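# Load a staple stick onto the open stapler's rail

## Task

Pick one staple stick out of the tray and lay it over the open stapler's rail so it straddles the rail with its legs pointing down. The stapler must end up upright and flat, resting on the table itself. It only counts if everything stays put without the robot holding it. Finally, release the stick and move the grippers away.

## Robot and tools

Robot: two arms, left_arm and right_arm, each with a parallel two-finger gripper. Despite the names, left_arm sits on the +y side of the table and right_arm on the -y side. These are arm names, not sides of any camera image. Base positions in the scene frame: left_arm (-0.011, +0.235, 0) m, right_arm (-0.025, -0.227, 0) m, both turned slightly about z.

Frames: the scene frame has its origin on the table top midway between the arms, +z up and +x pointing out over the table. Every reported gripper pose uses this frame: end_effector_position in metres and end_effector_quat_wxyz. That position is the spot between the finger pads, roughly 1 cm behind the tips. Each gripper also has its own axes: the fingers point along its +z and close along its y. Reported hand positions can be off, more so when the arm is reaching far.

A command row always has 14 numbers in [-1, 1], covering both arms even when only one moves. Order: left_arm dx, dy, dz, rx, ry, rz, opening, then right_arm in the same seven-number layout. dx..rz are an offset, not a pose. They are measured in that gripper's own axes, from its measured pose when the action starts. Scale: 1.0 equals 0.6 m of travel or 180 degrees of turn. rx, ry, rz form a single rotation vector. The opening is absolute, not an offset: +1 is fully open (0.093 m) and -1 is closed.

Tools:
- execute_actions(actions): a list of actions, run in order. Each action is a table of up to 15 rows, and each row lasts one control step (1/30 s). If the table is shorter, its last row repeats for the remaining steps of the 15. Every row is measured from the action's start pose, not from the row before it. For the first action of a call, that start pose is the last pose reported in this scene. An empty list just returns the current state and images.
- move(target, speed, blocking): target is one 14-number row as above. Its offsets count from the pose in the scene's latest result that shows one. Each gripper travels in a straight line, turning the shorter way round, and both arms finish together in 0.5 to 10 s. A path that would run longer is cut off at 10 s, short of its goal. speed is in m/s, from 0.002 to 0.5 (default 0.25); turning is capped at twice that value in rad/s. The opening is sent when the move begins. Paths ignore obstacles and the other arm, may lag or drift, and can overshoot speed when an arm is nearly straight. blocking=false hands back a result after 0.5 s while the motion continues. Until a result shows the move has ended, rows and new moves are refused, so call wait or stop first.
- wait(seconds): 0 to 10 s; each arm keeps its last command. A running move carries on, and the wait returns early if that move ends.
- stop(): brakes a running move to rest. It needs room to brake, more after fast motion. The fingers are not stopped.
- zoom_image(camera, region): a closer view of [x0, y0, x1, y1] pixels in one camera's latest image, at most 504x504. Cameras: cam_head_left, cam_head_right, cam_high, cam_low, cam_left_wrist, cam_right_wrist. All are 504x504, and images arrive in that order.
- read_manual(section): returns only licence texts; it never moves anything.
- finished_scene(scene): ends the current scene, given its number. It cannot be undone. The goal must already be met and must stay met.

Results: a state line per arm gives its gripper pose. A "Hand target" line shows the pose the controller is now driving toward. grip_measured is the finger motor's position on the opening scale. The pads meet near -0.94, and each mm of object width adds about 0.0208. Per-gripper readings can be offset by up to 0.02. The last number in each arm's Joint positions is the opening in metres; it shows the real gap only when nothing blocks the fingers. Joint torques are noisy, with fixed offsets. After actions, step readings list positions, and HELD marks steps where an arm's command was held back. A "pose unreachable" line means the clearance check altered or blocked that arm's command. A move adds a "move:" line giving how it ended (done, off_target, moving, held, fault) and which limits acted; it also reports each gripper's distance from its target. limits=paced means the sent pose was clipped. limits=held means some steps were blocked, and the arm may then go faster than speed. FAULT and MOTOR HOT lines report arm stops and heating.

Control details: each step, the commanded pose is clipped to within 70 mm and 16 degrees of the measured pose. Position is favoured over orientation. So a far target can take several actions, and you must keep commanding the remainder. Joint friction can leave the gripper up to about 31 mm off target, and tiny commands may do nothing. To hold an arm still, send the offset back to its desired pose in a reply's first call and zeros afterwards, always with its desired opening. Joint ranges (rad): waist -2.618 to 3.054, shoulder 0 to 3.142, elbow 0 to 3.142, wrist pitch -1.571 to 1.571, wrist yaw -1.571 to 1.571, wrist roll -2.094 to 2.094.

Gripping: to keep a grip, keep sending the same closing number. Sending a number far below the object's width reading squeezes harder, up to about 50-62 N per pad. Thin parts under about 5 mm get less force. The robot keeps running while you think.

Avoid: dropping things or knocking anything off the table, which fails the task. Also avoid fast or hard contacts, slamming, and pressing far past a contact point. Never let the arms collide or push on each other. Don't hold loads so long that motors overheat. Loose objects or a held part may occasionally get a brief external push.

Each tool is called after ">>>" as name(argument=value, ...) on one line, values as JSON.

## Session

>>> execute_actions(actions=[])

Scene clock: 0.00 s.
left_arm: end_effector_position=(+0.2237, +0.5378, +0.1867) grip_measured=+0.985 end_effector_quat_wxyz=(-0.276, +0.689, -0.557, -0.371) | right_arm: end_effector_position=(+0.0320, -0.5534, +0.2940) grip_measured=+0.989 end_effector_quat_wxyz=(+0.727, +0.584, +0.281, +0.228)
Joint positions: left_arm=[ 0.441  1.635  1.29  -0.815 -0.898 -1.022  0.092] | right_arm=[-1.949  1.166  0.47   0.997 -1.003  1.682  0.093]
Joint velocities: left_arm=[-0.002 -0.022 -0.007 -0.037  0.037 -0.007  0.001] | right_arm=[ 0.002  0.012 -0.012 -0.051 -0.037 -0.051  0.   ]
Joint torques (N m, as the arm reports them, + toward a larger angle): no reading
Motor temperatures (°C, as the motors report them): left_arm=[23 24 22 21 24 23] | right_arm=[24 21 25 24 25 24]
Hand target (left_arm): +0.224, +0.538, +0.187; -0.276, +0.689, -0.557, -0.371
Hand target (right_arm): +0.032, -0.553, +0.294; +0.727, +0.584, +0.281, +0.228

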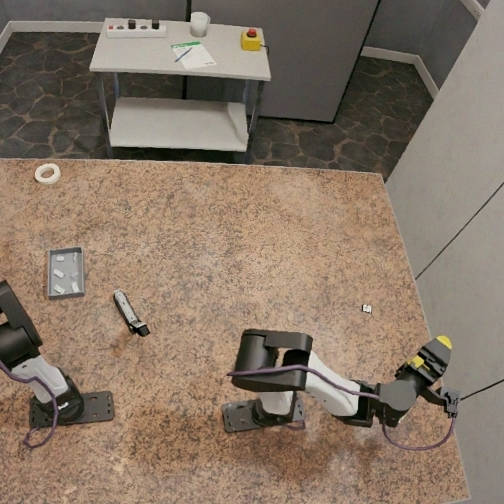

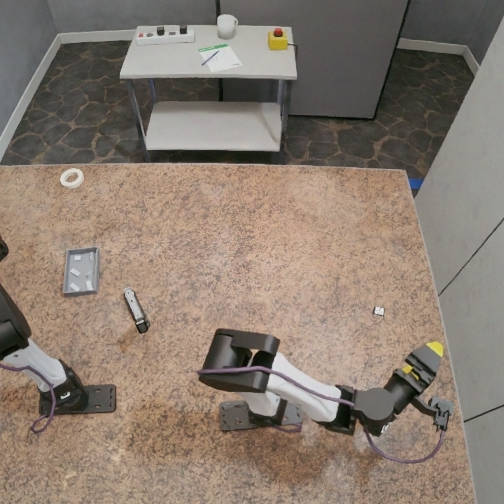

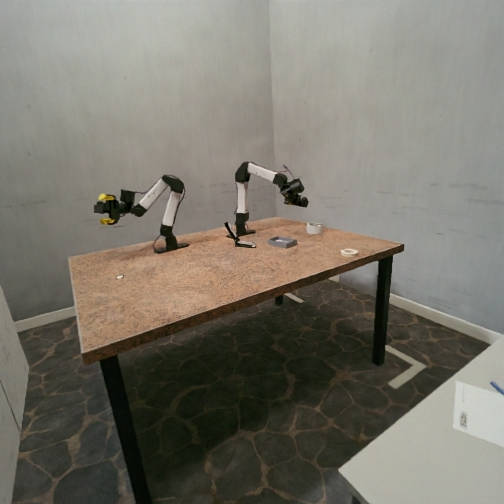

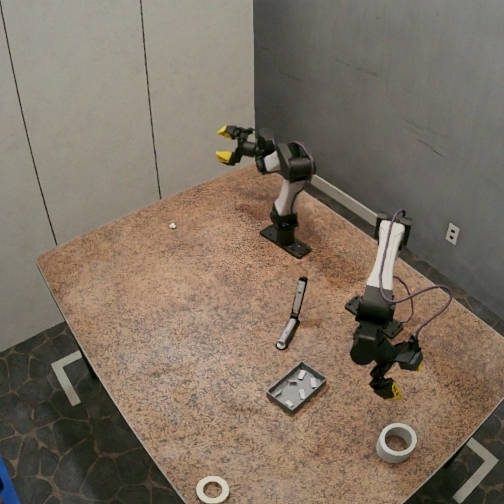

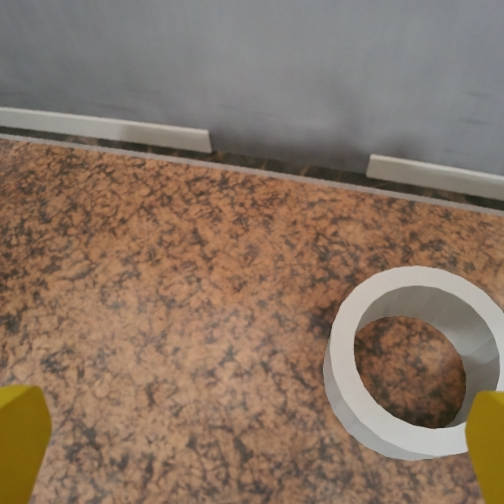

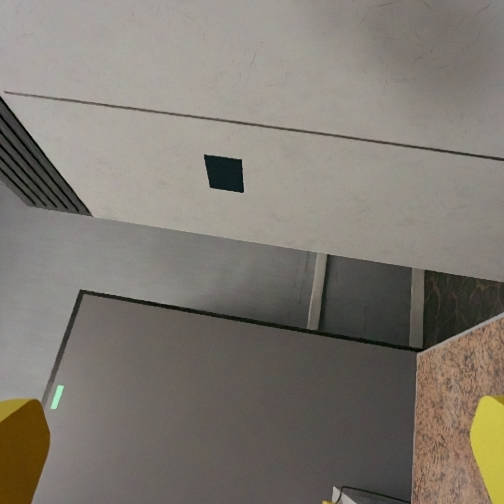

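>>> zoom_image(camera="cam_head_left", region=[30, 230, 170, 350])

>>> zoom_image(camera="cam_low", region=[240, 260, 360, 420])

>>> zoom_image(camera="cam_high", region=[200, 200, 320, 270])

Region (30, 230, 170, 350) of cam_head_left's 504x504 image, scaled by 3.600, with more detail than that image has; it fills the top 432 rows of this view, and the rest is white.

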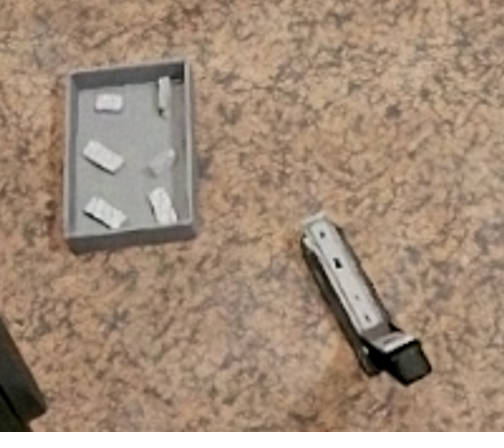

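Region (240, 260, 360, 420) of cam_low's 504x504 image, scaled by 3.150, with more detail than that image has; it fills the left 378 columns of this view, and the rest is white.

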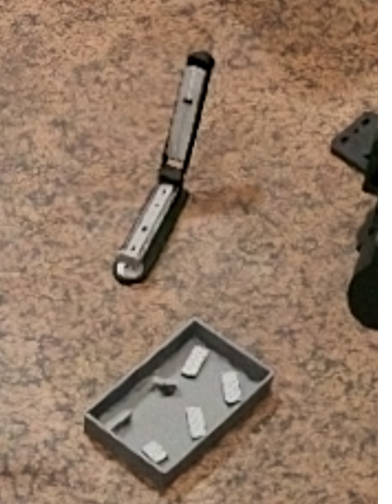

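Region (200, 200, 320, 270) of cam_high's 504x504 image, scaled by 4.200, with more detail than that image has; it fills the top 294 rows of this view, and the rest is white.

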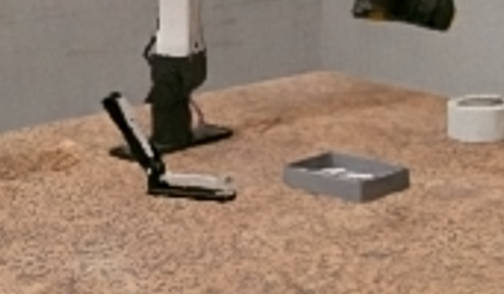

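>>> move(target=[0.266,0.018,-0.33,0.279,0.207,0.518,1,0,0,0,0,0,0,1])

Scene clock: 42.77 s.
left_arm: end_effector_position=(+0.2668, +0.2908, +0.1675) grip_measured=+0.985 end_effector_quat_wxyz=(-0.001, -0.013, +1.000, -0.000) | right_arm: end_effector_position=(+0.0320, -0.5534, +0.2940) grip_measured=+0.989 end_effector_quat_wxyz=(+0.727, +0.584, +0.281, +0.228)
Joint positions: left_arm=[ 0.078  1.622  1.512 -1.463  0.     0.171  0.092] | right_arm=[-1.949  1.166  0.47   0.997 -1.003  1.682  0.093]
Joint velocities: left_arm=[-0.017  0.007 -0.002 -0.051  0.007  0.022 -0.001] | right_arm=[ 0.002  0.007  0.007  0.037 -0.007  0.037 -0.001]
Joint torques (N m, as the arm reports them, + toward a larger angle): left_arm=[-0.67 -7.    8.91  0.26  0.07  0.13] | right_arm=[-0.23 -2.92  8.43  1.62  0.24 -0.05]
Motor temperatures (°C, as the motors report them): left_arm=[23 30 27 23 24 23] | right_arm=[24 23 32 31 25 24]
Hand target (left_arm): +0.270, +0.287, +0.169; -0.001, -0.002, +1.000, -0.004
Hand target (right_arm): +0.032, -0.553, +0.294; +0.727, +0.584, +0.281, +0.228
Off the commanded pose (left_arm): 0.005 m, 2 deg.
Off the commanded pose (right_arm): 0.000 m, 0 deg.
move: done
camera_calibration (this result's frames):
cam_left_wrist: T_world_to_cam=[[0.0410707, -0.999141, -0.00545776, 0.275825], [-0.898144, -0.0393113, 0.43794, 0.217047], [-0.437779, -0.0130846, -0.898987, 0.356875], [0, 0, 0, 1]] pos_world=[0.339844, 0.28879, 0.227278]

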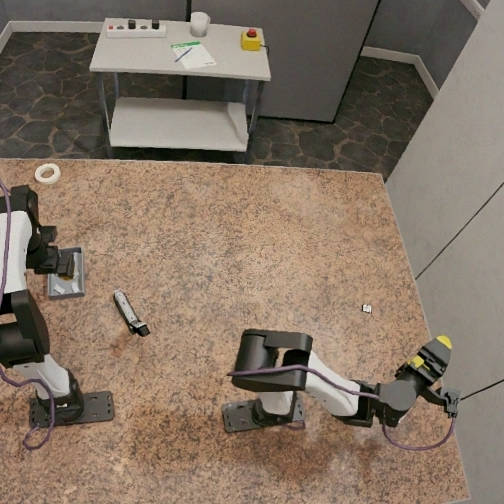

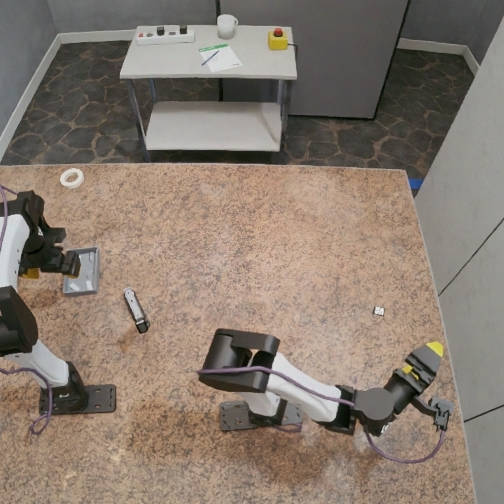

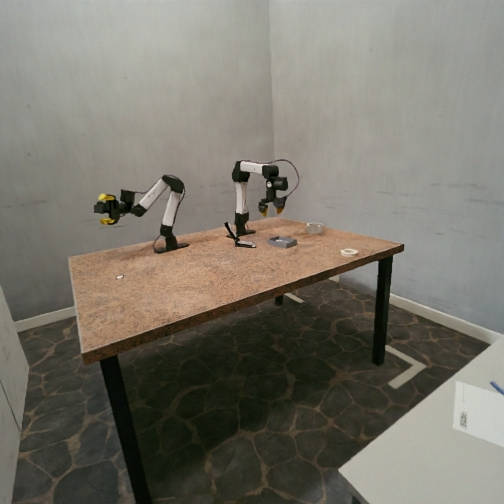

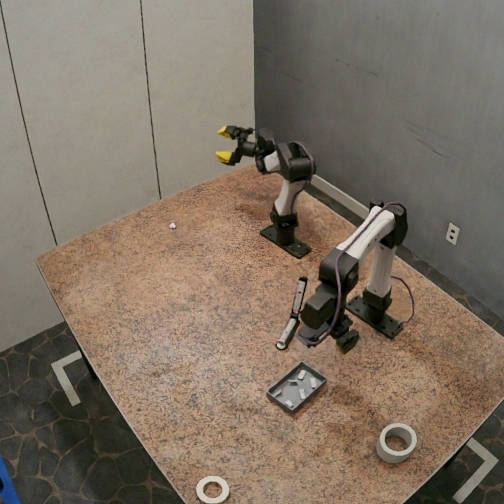

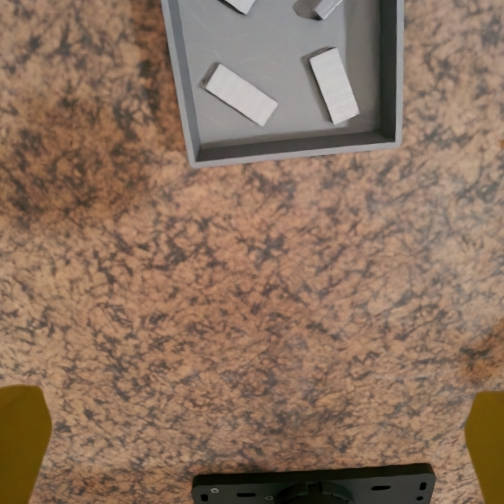

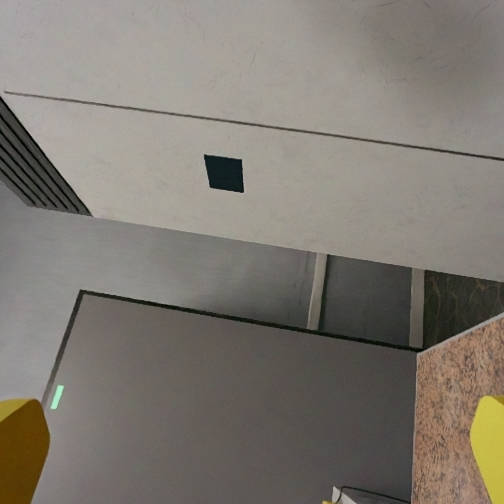

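>>> move(target=[-0.088,0.007,0.128,0,0,-0.3,-0.25,0,0,0,0,0,0,1])

Scene clock: 61.60 s.
left_arm: end_effector_position=(+0.3192, +0.3011, +0.0957) grip_measured=-0.248 end_effector_quat_wxyz=(+0.004, -0.467, +0.884, -0.002) | right_arm: end_effector_position=(+0.0320, -0.5534, +0.2940) grip_measured=+0.989 end_effector_quat_wxyz=(+0.727, +0.584, +0.281, +0.228)
Joint positions: left_arm=[ 0.078  1.817  1.451 -1.198  0.002 -0.774  0.033] | right_arm=[-1.949  1.166  0.47   0.997 -1.003  1.682  0.093]
Joint velocities: left_arm=[ 0.002  0.007  0.002  0.066  0.066 -0.154 -0.   ] | right_arm=[-0.017 -0.002  0.027 -0.051 -0.095 -0.037 -0.001]
Joint torques (N m, as the arm reports them, + toward a larger angle): left_arm=[-0.93 -9.36  6.    0.4  -0.04 -0.03] | right_arm=[-0.34 -3.02  8.33  1.62  0.24 -0.03]
Motor temperatures (°C, as the motors report them): left_arm=[23 30 28 22 24 23] | right_arm=[24 23 33 32 25 24]
Hand target (left_arm): +0.319, +0.296, +0.090; -0.001, -0.466, +0.885, +0.000
Hand target (right_arm): +0.032, -0.553, +0.294; +0.727, +0.584, +0.281, +0.228
Off the commanded pose (left_arm): 0.007 m, 1 deg.
Off the commanded pose (right_arm): 0.000 m, 0 deg.
move: done
camera_calibration (this result's frames):
cam_left_wrist: T_world_to_cam=[[0.833413, -0.552651, 0.000401777, -0.10431], [-0.4986, -0.751589, 0.43187, 0.383432], [-0.238371, -0.360126, -0.901936, 0.356531], [0, 0, 0, 1]] pos_world=[0.3631, 0.358933, 0.156017]

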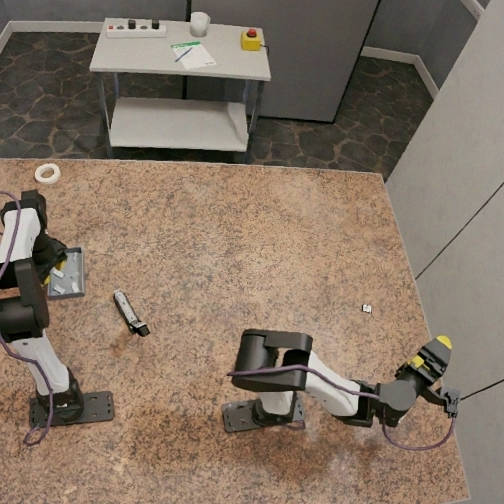

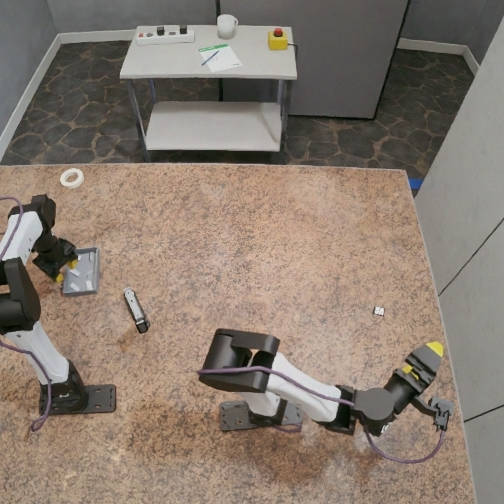

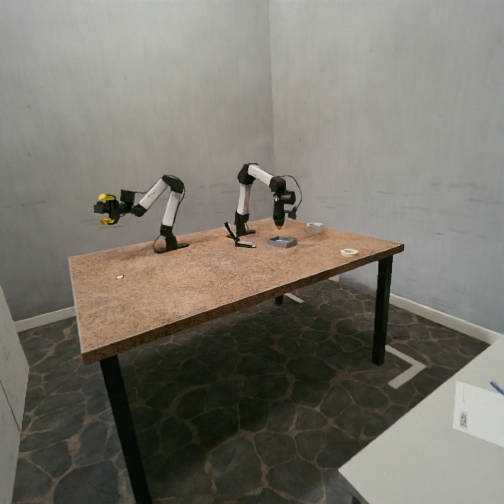

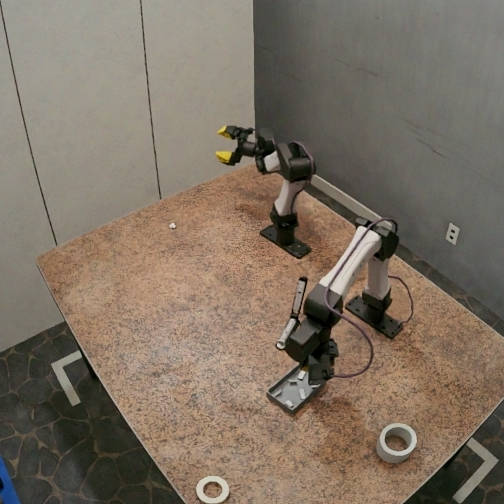

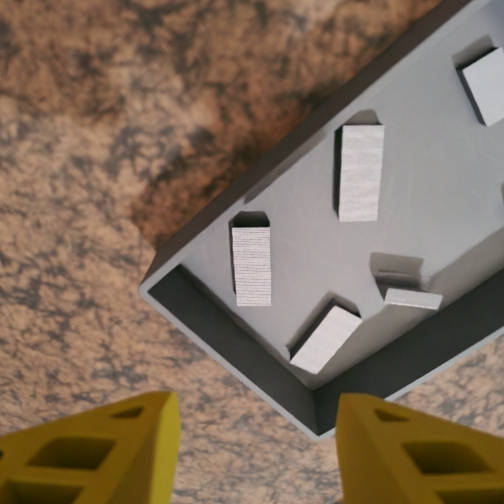

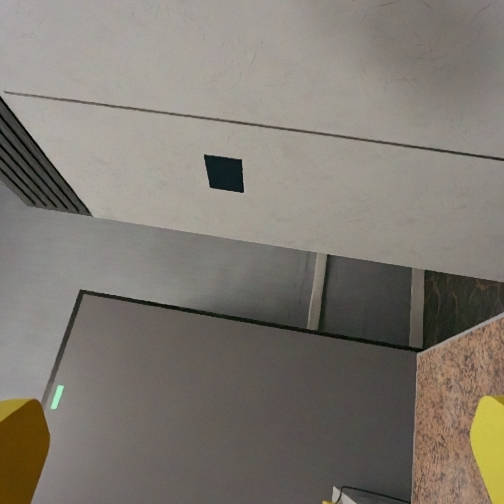

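>>> move(target=[0.004,-0.007,0.105,0,0,0,-0.25,0,0,0,0,0,0,1], speed=0.1)

>>> zoom_image(camera="cam_left_wrist", region=[0, 0, 504, 504])

Scene clock: 75.03 s.
left_arm: end_effector_position=(+0.3217, +0.3016, +0.0375) grip_measured=-0.248 end_effector_quat_wxyz=(+0.006, -0.468, +0.884, -0.002) | right_arm: end_effector_position=(+0.0320, -0.5534, +0.2940) grip_measured=+0.989 end_effector_quat_wxyz=(+0.727, +0.584, +0.281, +0.228)
Joint positions: left_arm=[ 0.078  1.874  1.287 -0.972  0.002 -0.777  0.033] | right_arm=[-1.949  1.166  0.47   0.997 -1.003  1.682  0.093]
Joint velocities: left_arm=[ 0.012  0.007  0.007  0.022  0.022 -0.037 -0.001] | right_arm=[-0.002  0.017  0.002 -0.051 -0.037  0.037  0.001]
Joint torques (N m, as the arm reports them, + toward a larger angle): left_arm=[-0.9  -9.82  5.65  0.46 -0.04 -0.01] | right_arm=[-0.37 -3.01  8.4   1.61  0.26 -0.01]
Motor temperatures (°C, as the motors report them): left_arm=[23 32 28 22 24 23] | right_arm=[24 23 34 33 25 24]
Hand target (left_arm): +0.321, +0.297, +0.033; +0.003, -0.467, +0.884, -0.002
Hand target (right_arm): +0.032, -0.553, +0.294; +0.727, +0.584, +0.281, +0.228
Off the commanded pose (left_arm): 0.007 m, 0 deg.
Off the commanded pose (right_arm): 0.000 m, 0 deg.
move: done
camera_calibration (this result's frames):
cam_left_wrist: T_world_to_cam=[[0.835507, -0.549469, 0.00340432, -0.107841], [-0.497501, -0.753827, 0.429229, 0.410628], [-0.233282, -0.360318, -0.903189, 0.303248], [0, 0, 0, 1]] pos_world=[0.365132, 0.359552, 0.098004]

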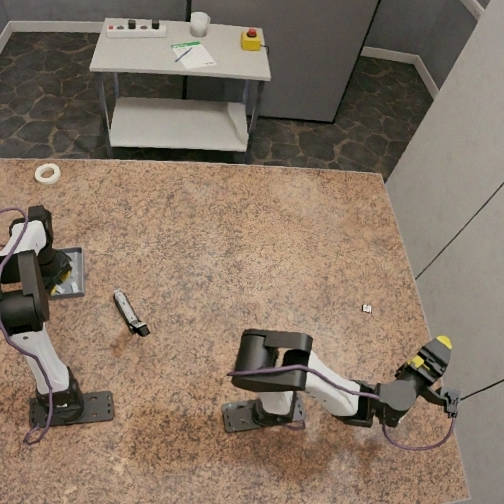

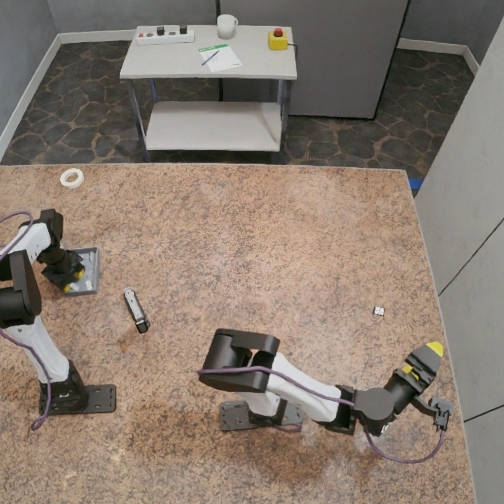

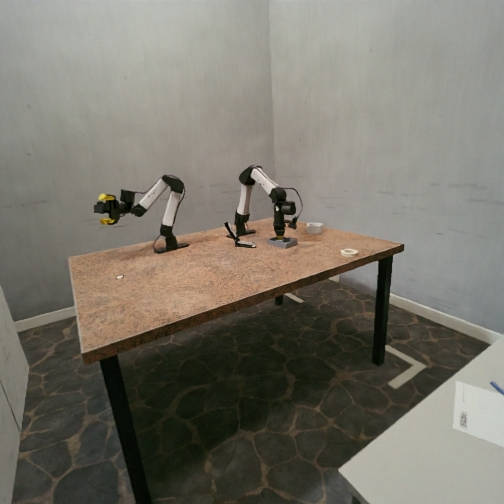

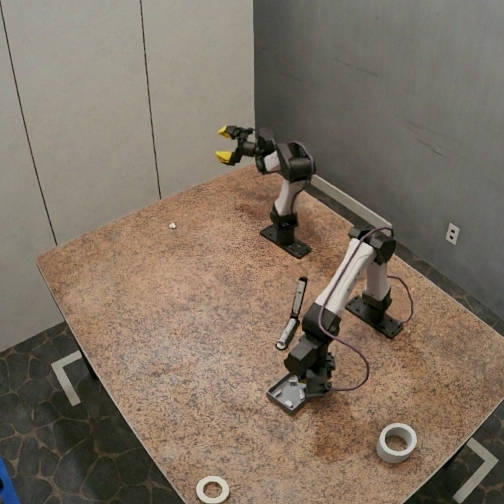

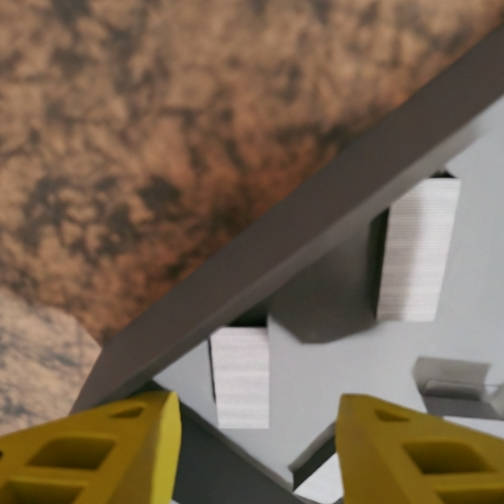

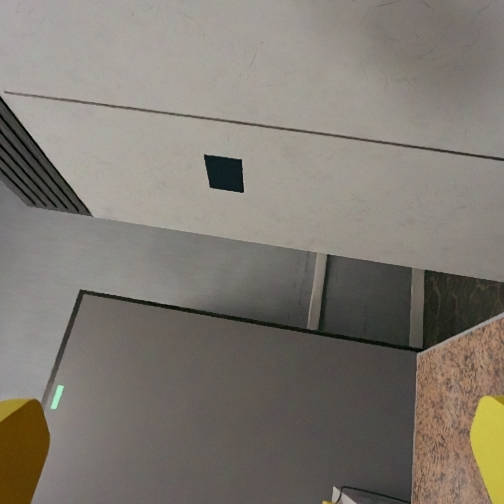

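Region (0, 0, 504, 504) of cam_left_wrist's 504x504 image, scaled by 1.000.

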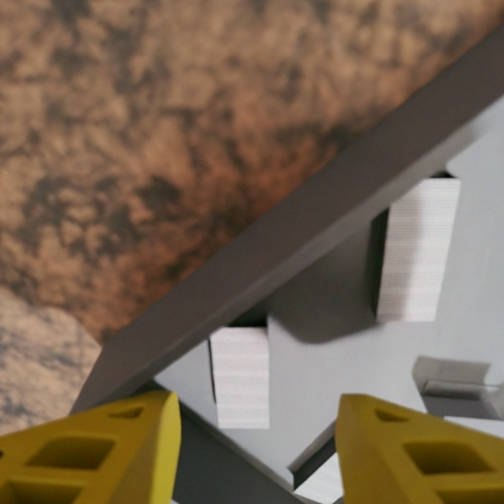

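>>> move(target=[-0.043,-0.063,-0.005,0,0,0.045,-0.4,0,0,0,0,0,0,1], speed=0.1)

Scene clock: 105.23 s.
left_arm: end_effector_position=(+0.3638, +0.3049, +0.0396) grip_measured=-0.398 end_effector_quat_wxyz=(+0.006, -0.415, +0.910, -0.002) | right_arm: end_effector_position=(+0.0320, -0.5534, +0.2940) grip_measured=+0.989 end_effector_quat_wxyz=(+0.727, +0.584, +0.281, +0.228)
Joint positions: left_arm=[ 0.065  2.022  1.504 -1.039  0.002 -0.671  0.026] | right_arm=[-1.949  1.166  0.47   0.997 -1.003  1.682  0.093]
Joint velocities: left_arm=[-0.002  0.012  0.002 -0.051  0.051 -0.037 -0.001] | right_arm=[-0.022  0.027 -0.007 -0.022  0.022  0.022 -0.001]
Joint torques (N m, as the arm reports them, + toward a larger angle): left_arm=[ -0.79 -11.24   8.64   0.29  -0.04   0.15] | right_arm=[-0.3  -3.08  8.48  1.61  0.24 -0.04]
Motor temperatures (°C, as the motors report them): left_arm=[23 34 28 22 24 23] | right_arm=[24 23 36 34 25 24]
Hand target (left_arm): +0.367, +0.301, +0.040; +0.006, -0.405, +0.914, -0.002
Hand target (right_arm): +0.032, -0.553, +0.294; +0.727, +0.584, +0.281, +0.228
Off the commanded pose (left_arm): 0.005 m, 1 deg.
Off the commanded pose (right_arm): 0.000 m, 0 deg.
move: done
camera_calibration (this result's frames):
cam_left_wrist: T_world_to_cam=[[0.764107, -0.64508, 0.00353735, -0.0860442], [-0.584391, -0.689877, 0.427268, 0.445398], [-0.273182, -0.328545, -0.904118, 0.321058], [0, 0, 0, 1]] pos_world=[0.413741, 0.357247, 0.100275]

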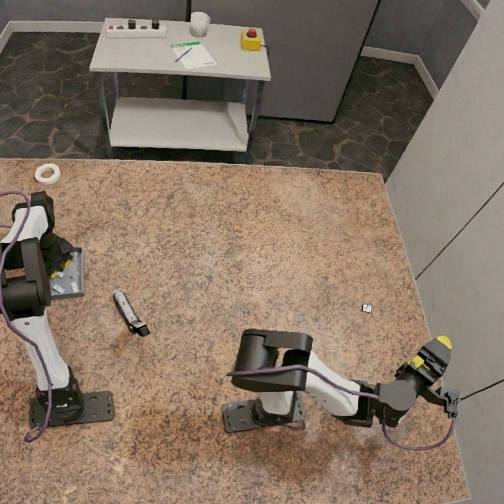

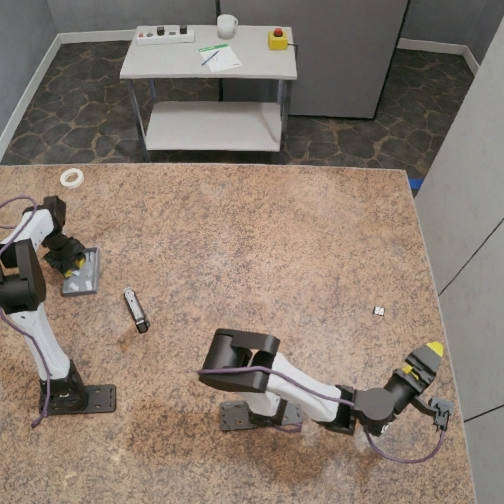

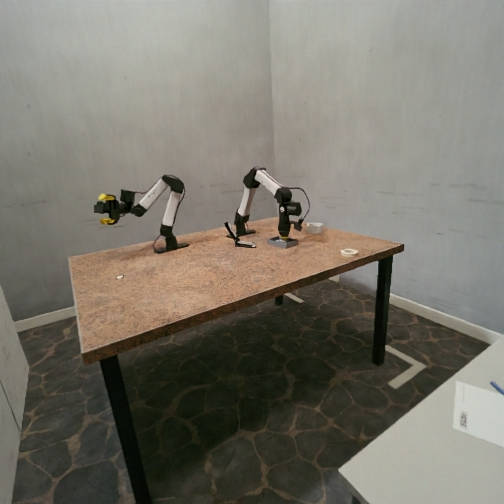

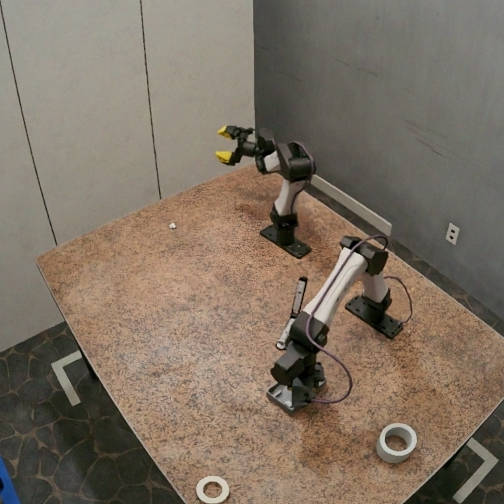

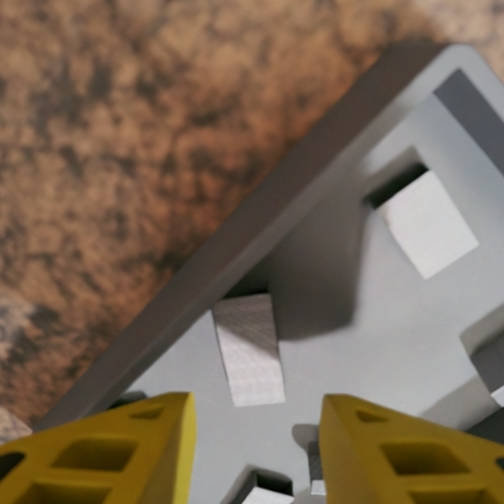

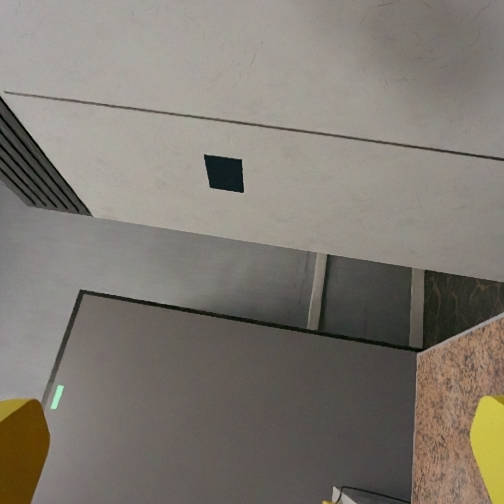

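>>> move(target=[0.014,0.003,0.03,0,0,-0.035,-0.45,0,0,0,0,0,0,1], speed=0.04)

Scene clock: 117.17 s.
left_arm: end_effector_position=(+0.3626, +0.3048, +0.0313) grip_measured=-0.448 end_effector_quat_wxyz=(+0.016, -0.463, +0.886, -0.005) | right_arm: end_effector_position=(+0.0320, -0.5534, +0.2940) grip_measured=+0.989 end_effector_quat_wxyz=(+0.727, +0.584, +0.281, +0.228)
Joint positions: left_arm=[ 0.065  2.009  1.451 -0.979  0.001 -0.779  0.024] | right_arm=[-1.949  1.166  0.47   0.997 -1.003  1.682  0.093]
Joint velocities: left_arm=[-0.012  0.002  0.002 -0.007 -0.007 -0.007  0.   ] | right_arm=[ 0.002 -0.002 -0.027  0.007 -0.022 -0.051  0.   ]
Joint torques (N m, as the arm reports them, + toward a larger angle): left_arm=[ -0.64 -11.31   4.16   0.49  -0.04  -0.05] | right_arm=[-0.32 -3.09  8.4   1.61  0.24 -0.05]
Motor temperatures (°C, as the motors report them): left_arm=[23 36 29 22 24 23] | right_arm=[24 23 36 35 25 24]
Hand target (left_arm): +0.357, +0.300, +0.022; +0.006, -0.464, +0.886, -0.003
Hand target (right_arm): +0.032, -0.553, +0.294; +0.727, +0.584, +0.281, +0.228
Off the commanded pose (left_arm): 0.012 m, 1 deg.
Off the commanded pose (right_arm): 0.000 m, 0 deg.
move: off_target (left_arm)
camera_calibration (this result's frames):
cam_left_wrist: T_world_to_cam=[[0.829154, -0.558718, 0.0183779, -0.135564], [-0.514644, -0.750084, 0.41535, 0.441564], [-0.218279, -0.353848, -0.909476, 0.301147], [0, 0, 0, 1]] pos_world=[0.405386, 0.362028, 0.0929736]

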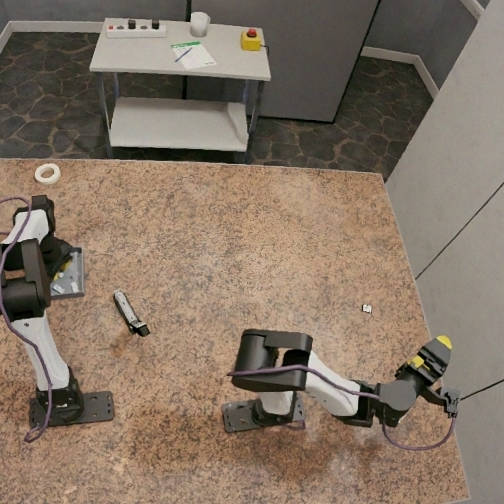

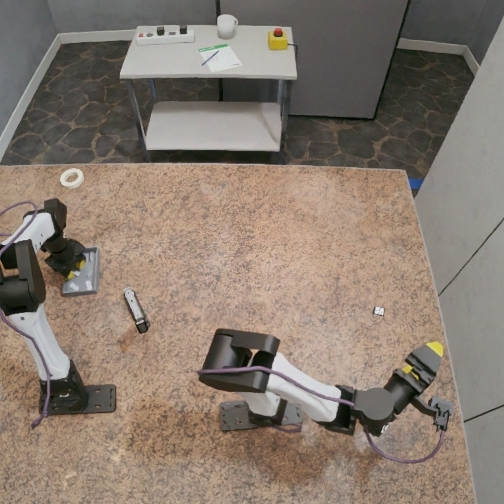

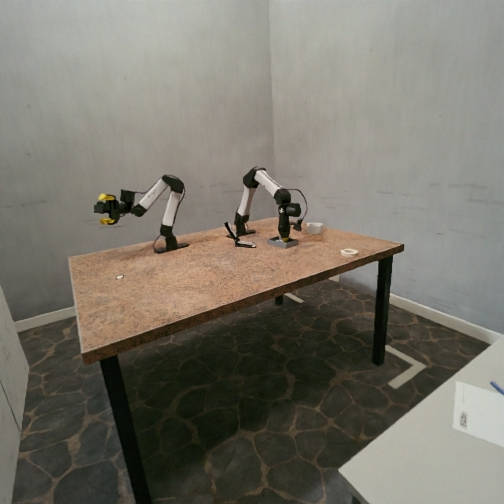

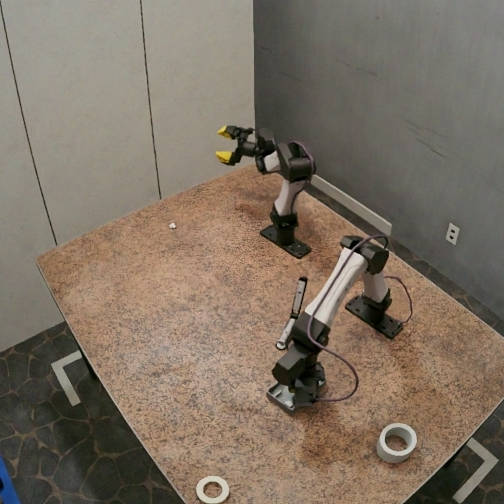

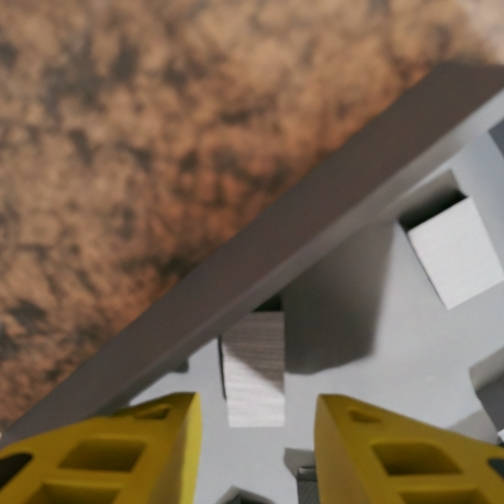

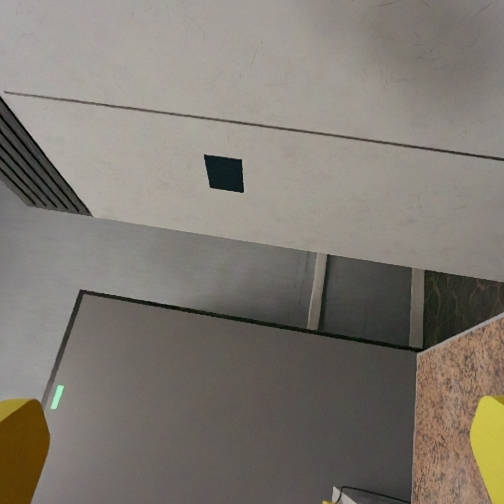

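>>> execute_actions(actions=[[[0.03,0,0,0,0,0,-0.47,0,0,0,0,0,0,1]],[[0.01,0,0.025,0,0,0,-0.47,0,0,0,0,0,0,1]],[[0,0,0,0,0,0,-0.47,0,0,0,0,0,0,1]]])

Scene clock: 123.13 s.
left_arm: end_effector_position=(+0.3501, +0.2925, +0.0203) grip_measured=-0.468 end_effector_quat_wxyz=(+0.012, -0.463, +0.886, -0.004) | right_arm: end_effector_position=(+0.0320, -0.5534, +0.2940) grip_measured=+0.989 end_effector_quat_wxyz=(+0.727, +0.584, +0.281, +0.228)
Joint positions: left_arm=[ 0.038  1.979  1.361 -0.927  0.    -0.805  0.023] | right_arm=[-1.949  1.166  0.47   0.997 -1.003  1.682  0.093]
Joint velocities: left_arm=[ 0.007  0.002 -0.012  0.007 -0.139 -0.037  0.   ] | right_arm=[-0.007  0.007  0.017 -0.022  0.037 -0.11  -0.   ]
Joint torques (N m, as the arm reports them, + toward a larger angle): left_arm=[  0.14 -11.56   6.81   0.32  -0.05   0.07] | right_arm=[-0.28 -2.96  8.36  1.62  0.29 -0.05]
Motor temperatures (°C, as the motors report them): left_arm=[23 36 28 22 24 23] | right_arm=[24 24 36 35 25 24]
Hand target (left_arm): +0.350, +0.293, +0.020; +0.012, -0.463, +0.886, -0.004
Hand target (right_arm): +0.032, -0.553, +0.294; +0.727, +0.584, +0.281, +0.228
Off the commanded pose (left_arm): 0.000 m, 0 deg.
Off the commanded pose (right_arm): 0.000 m, 0 deg.
Step readings (end_effector_position; steps 1 to 15: 1st action; 16 to 30: 2nd action; 31 to 45: 3rd action):
0: left_arm (+0.3626, +0.3048, +0.0313) | right_arm (+0.0320, -0.5534, +0.2940)
1: left_arm (+0.3624, +0.3039, +0.0319) | right_arm (+0.0320, -0.5534, +0.2940)
2: left_arm (+0.3602, +0.3018, +0.0320) | right_arm (+0.0320, -0.5534, +0.2940)
4: left_arm (+0.3553, +0.2968, +0.0314) | right_arm (+0.0320, -0.5534, +0.2940)
8: left_arm (+0.3530, +0.2930, +0.0296) | right_arm (+0.0320, -0.5534, +0.2940)
15: left_arm (+0.3528, +0.2930, +0.0295) | right_arm (+0.0320, -0.5534, +0.2940)
16: left_arm (+0.3529, +0.2930, +0.0280) | right_arm (+0.0320, -0.5534, +0.2940)
17: left_arm (+0.3527, +0.2929, +0.0259) | right_arm (+0.0320, -0.5534, +0.2940)
19: left_arm (+0.3490, +0.2924, +0.0211) | right_arm (+0.0320, -0.5534, +0.2940)
23: left_arm (+0.3498, +0.2925, +0.0202) | right_arm (+0.0320, -0.5534, +0.2940)
30: left_arm (+0.3501, +0.2925, +0.0203) | right_arm (+0.0320, -0.5534, +0.2940)
31: left_arm (+0.3501, +0.2925, +0.0203) | right_arm (+0.0320, -0.5534, +0.2940)
32: left_arm (+0.3501, +0.2925, +0.0203) | right_arm (+0.0320, -0.5534, +0.2940)
34: left_arm (+0.3501, +0.2925, +0.0203) | right_arm (+0.0320, -0.5534, +0.2940)
38: left_arm (+0.3501, +0.2925, +0.0203) | right_arm (+0.0320, -0.5534, +0.2940)
45: end_effector_position above
camera_calibration (this result's frames):
cam_left_wrist: T_world_to_cam=[[0.828434, -0.559951, 0.0122955, -0.13115], [-0.512312, -0.748715, 0.420669, 0.429218], [-0.226348, -0.354796, -0.907131, 0.287117], [0, 0, 0, 1]] pos_world=[0.393531, 0.349793, 0.0815065]

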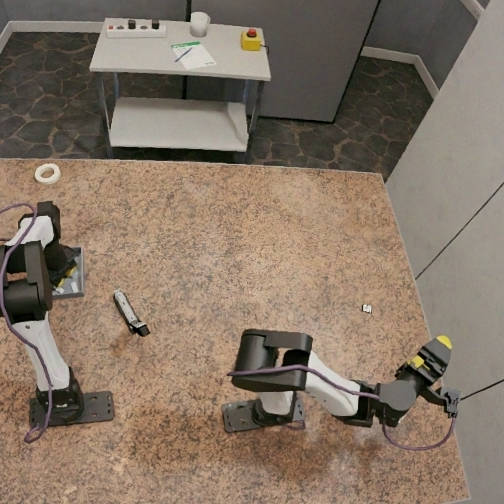

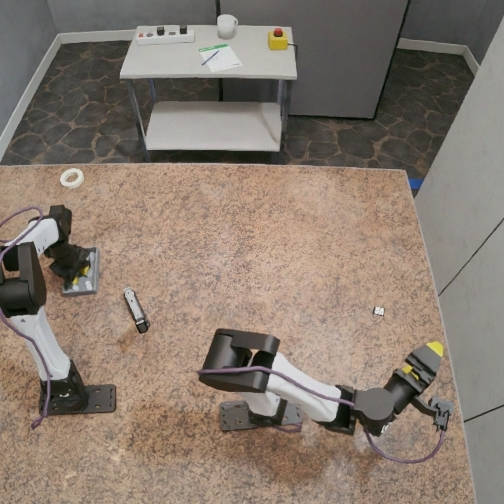

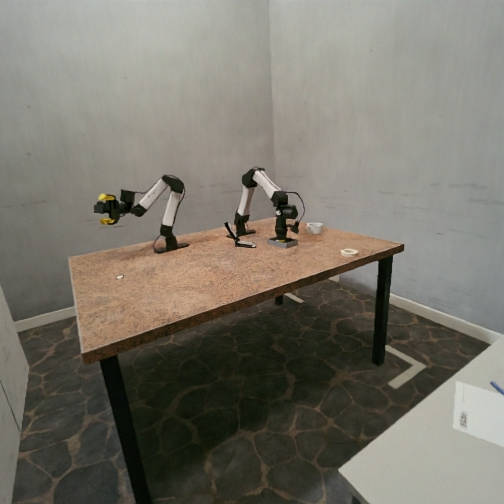

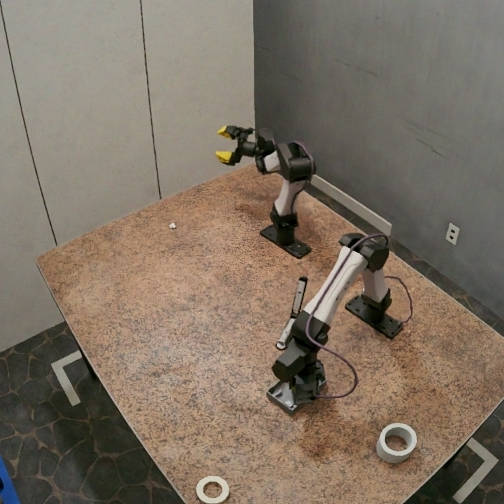

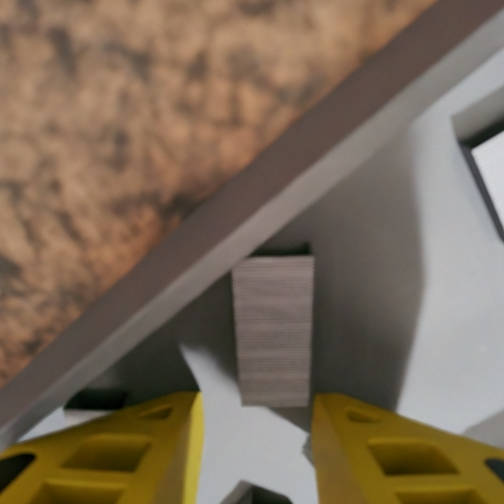

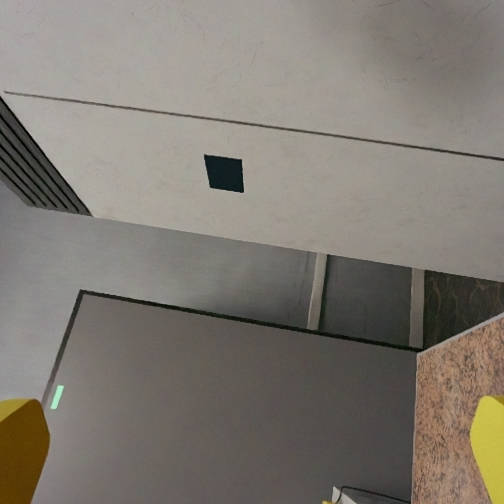

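>>> execute_actions(actions=[[[0,-0.009,0,0,0,0,-0.47,0,0,0,0,0,0,1]],[[-0.022,0,0.003,0,0,0,-0.47,0,0,0,0,0,0,1]],[[0,0,0,0,0,0,-0.47,0,0,0,0,0,0,1]]])

Scene clock: 129.63 s.
left_arm: end_effector_position=(+0.3551, +0.2984, +0.0206) grip_measured=-0.468 end_effector_quat_wxyz=(+0.013, -0.463, +0.887, -0.005) | right_arm: end_effector_position=(+0.0320, -0.5534, +0.2940) grip_measured=+0.989 end_effector_quat_wxyz=(+0.727, +0.584, +0.281, +0.228)
Joint positions: left_arm=[ 0.052  1.998  1.39  -0.935  0.002 -0.79   0.023] | right_arm=[-1.949  1.166  0.47   0.997 -1.003  1.682  0.093]
Joint velocities: left_arm=[-0.012  0.002 -0.007 -0.095 -0.007  0.007 -0.   ] | right_arm=[ 0.012 -0.017 -0.007 -0.095 -0.066 -0.007  0.   ]
Joint torques (N m, as the arm reports them, + toward a larger angle): left_arm=[  0.19 -11.82   6.87   0.37  -0.03   0.06] | right_arm=[-0.31 -2.94  8.54  1.62  0.25 -0.02]
Motor temperatures (°C, as the motors report them): left_arm=[23 37 28 22 24 23] | right_arm=[24 24 36 35 25 24]
Hand target (left_arm): +0.355, +0.298, +0.021; +0.013, -0.463, +0.886, -0.005
Hand target (right_arm): +0.032, -0.553, +0.294; +0.727, +0.584, +0.281, +0.228
Off the commanded pose (left_arm): 0.000 m, 0 deg.
Off the commanded pose (right_arm): 0.000 m, 0 deg.
Step readings (end_effector_position; steps 1 to 15: 1st action; 16 to 30: 2nd action; 31 to 45: 3rd action):
0: left_arm (+0.3501, +0.2925, +0.0203) | right_arm (+0.0320, -0.5534, +0.2940)
1: left_arm (+0.3500, +0.2925, +0.0203) | right_arm (+0.0320, -0.5534, +0.2940)
2: left_arm (+0.3500, +0.2925, +0.0203) | right_arm (+0.0320, -0.5534, +0.2940)
4: left_arm (+0.3500, +0.2925, +0.0203) | right_arm (+0.0320, -0.5534, +0.2940)
8: left_arm (+0.3500, +0.2925, +0.0203) | right_arm (+0.0320, -0.5534, +0.2940)
15: left_arm (+0.3500, +0.2925, +0.0203) | right_arm (+0.0320, -0.5534, +0.2940)
16: left_arm (+0.3504, +0.2931, +0.0205) | right_arm (+0.0320, -0.5534, +0.2940)
17: left_arm (+0.3518, +0.2941, +0.0204) | right_arm (+0.0320, -0.5534, +0.2940)
19: left_arm (+0.3541, +0.2966, +0.0204) | right_arm (+0.0320, -0.5534, +0.2940)
23: left_arm (+0.3551, +0.2984, +0.0206) | right_arm (+0.0320, -0.5534, +0.2940)
30: left_arm (+0.3551, +0.2984, +0.0206) | right_arm (+0.0320, -0.5534, +0.2940)
31: left_arm (+0.3551, +0.2984, +0.0206) | right_arm (+0.0320, -0.5534, +0.2940)
32: left_arm (+0.3551, +0.2984, +0.0206) | right_arm (+0.0320, -0.5534, +0.2940)
34: left_arm (+0.3551, +0.2984, +0.0206) | right_arm (+0.0320, -0.5534, +0.2940)
38: left_arm (+0.3551, +0.2984, +0.0206) | right_arm (+0.0320, -0.5534, +0.2940)
45: end_effector_position above
camera_calibration (this result's frames):
cam_left_wrist: T_world_to_cam=[[0.828173, -0.560285, 0.0144827, -0.131879], [-0.513501, -0.748158, 0.420211, 0.436274], [-0.224603, -0.355445, -0.907311, 0.290205], [0, 0, 0, 1]] pos_world=[0.398426, 0.355663, 0.0818887]

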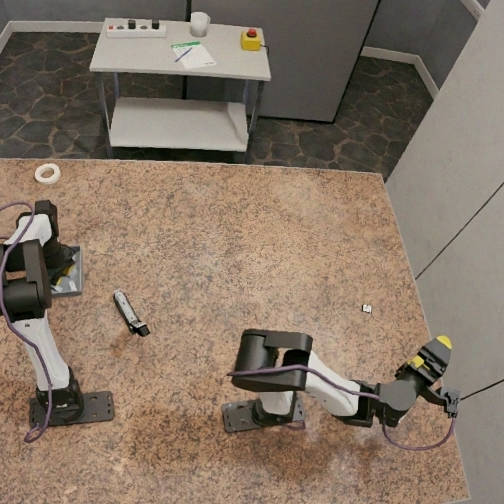

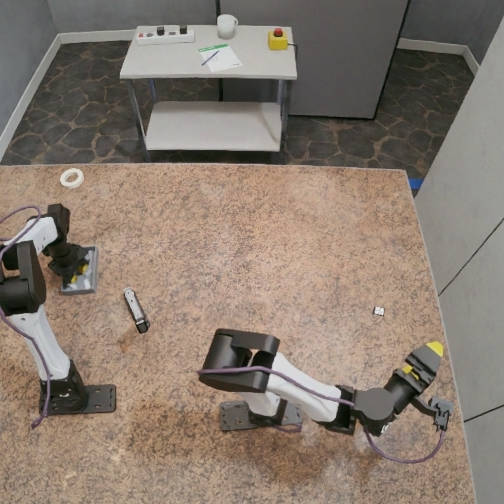

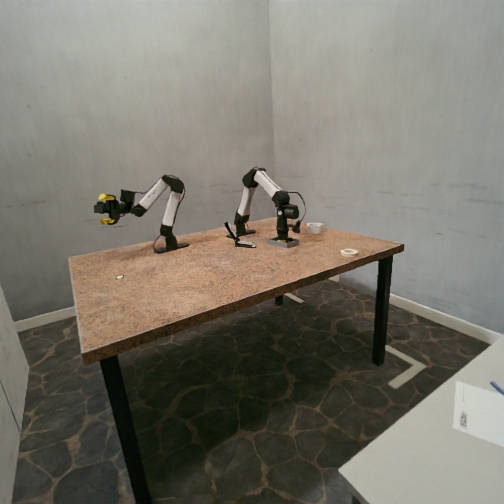

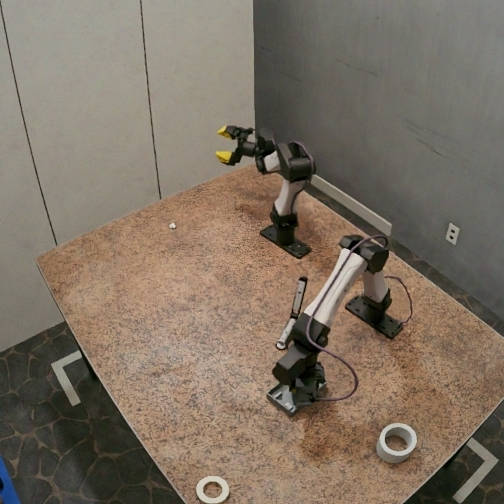

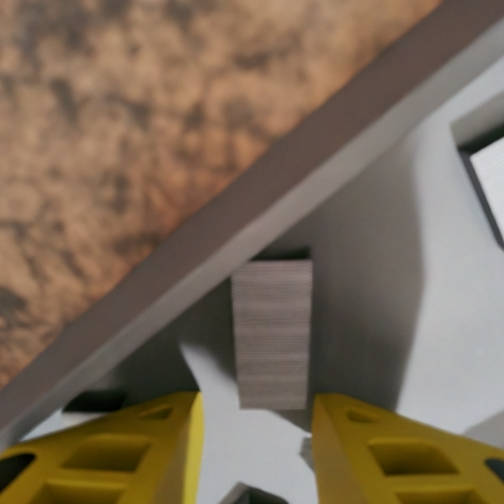

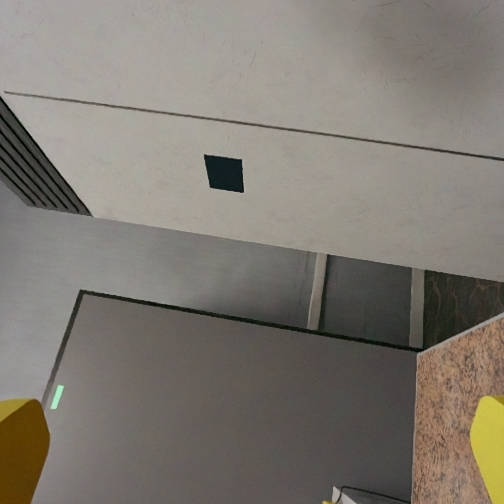

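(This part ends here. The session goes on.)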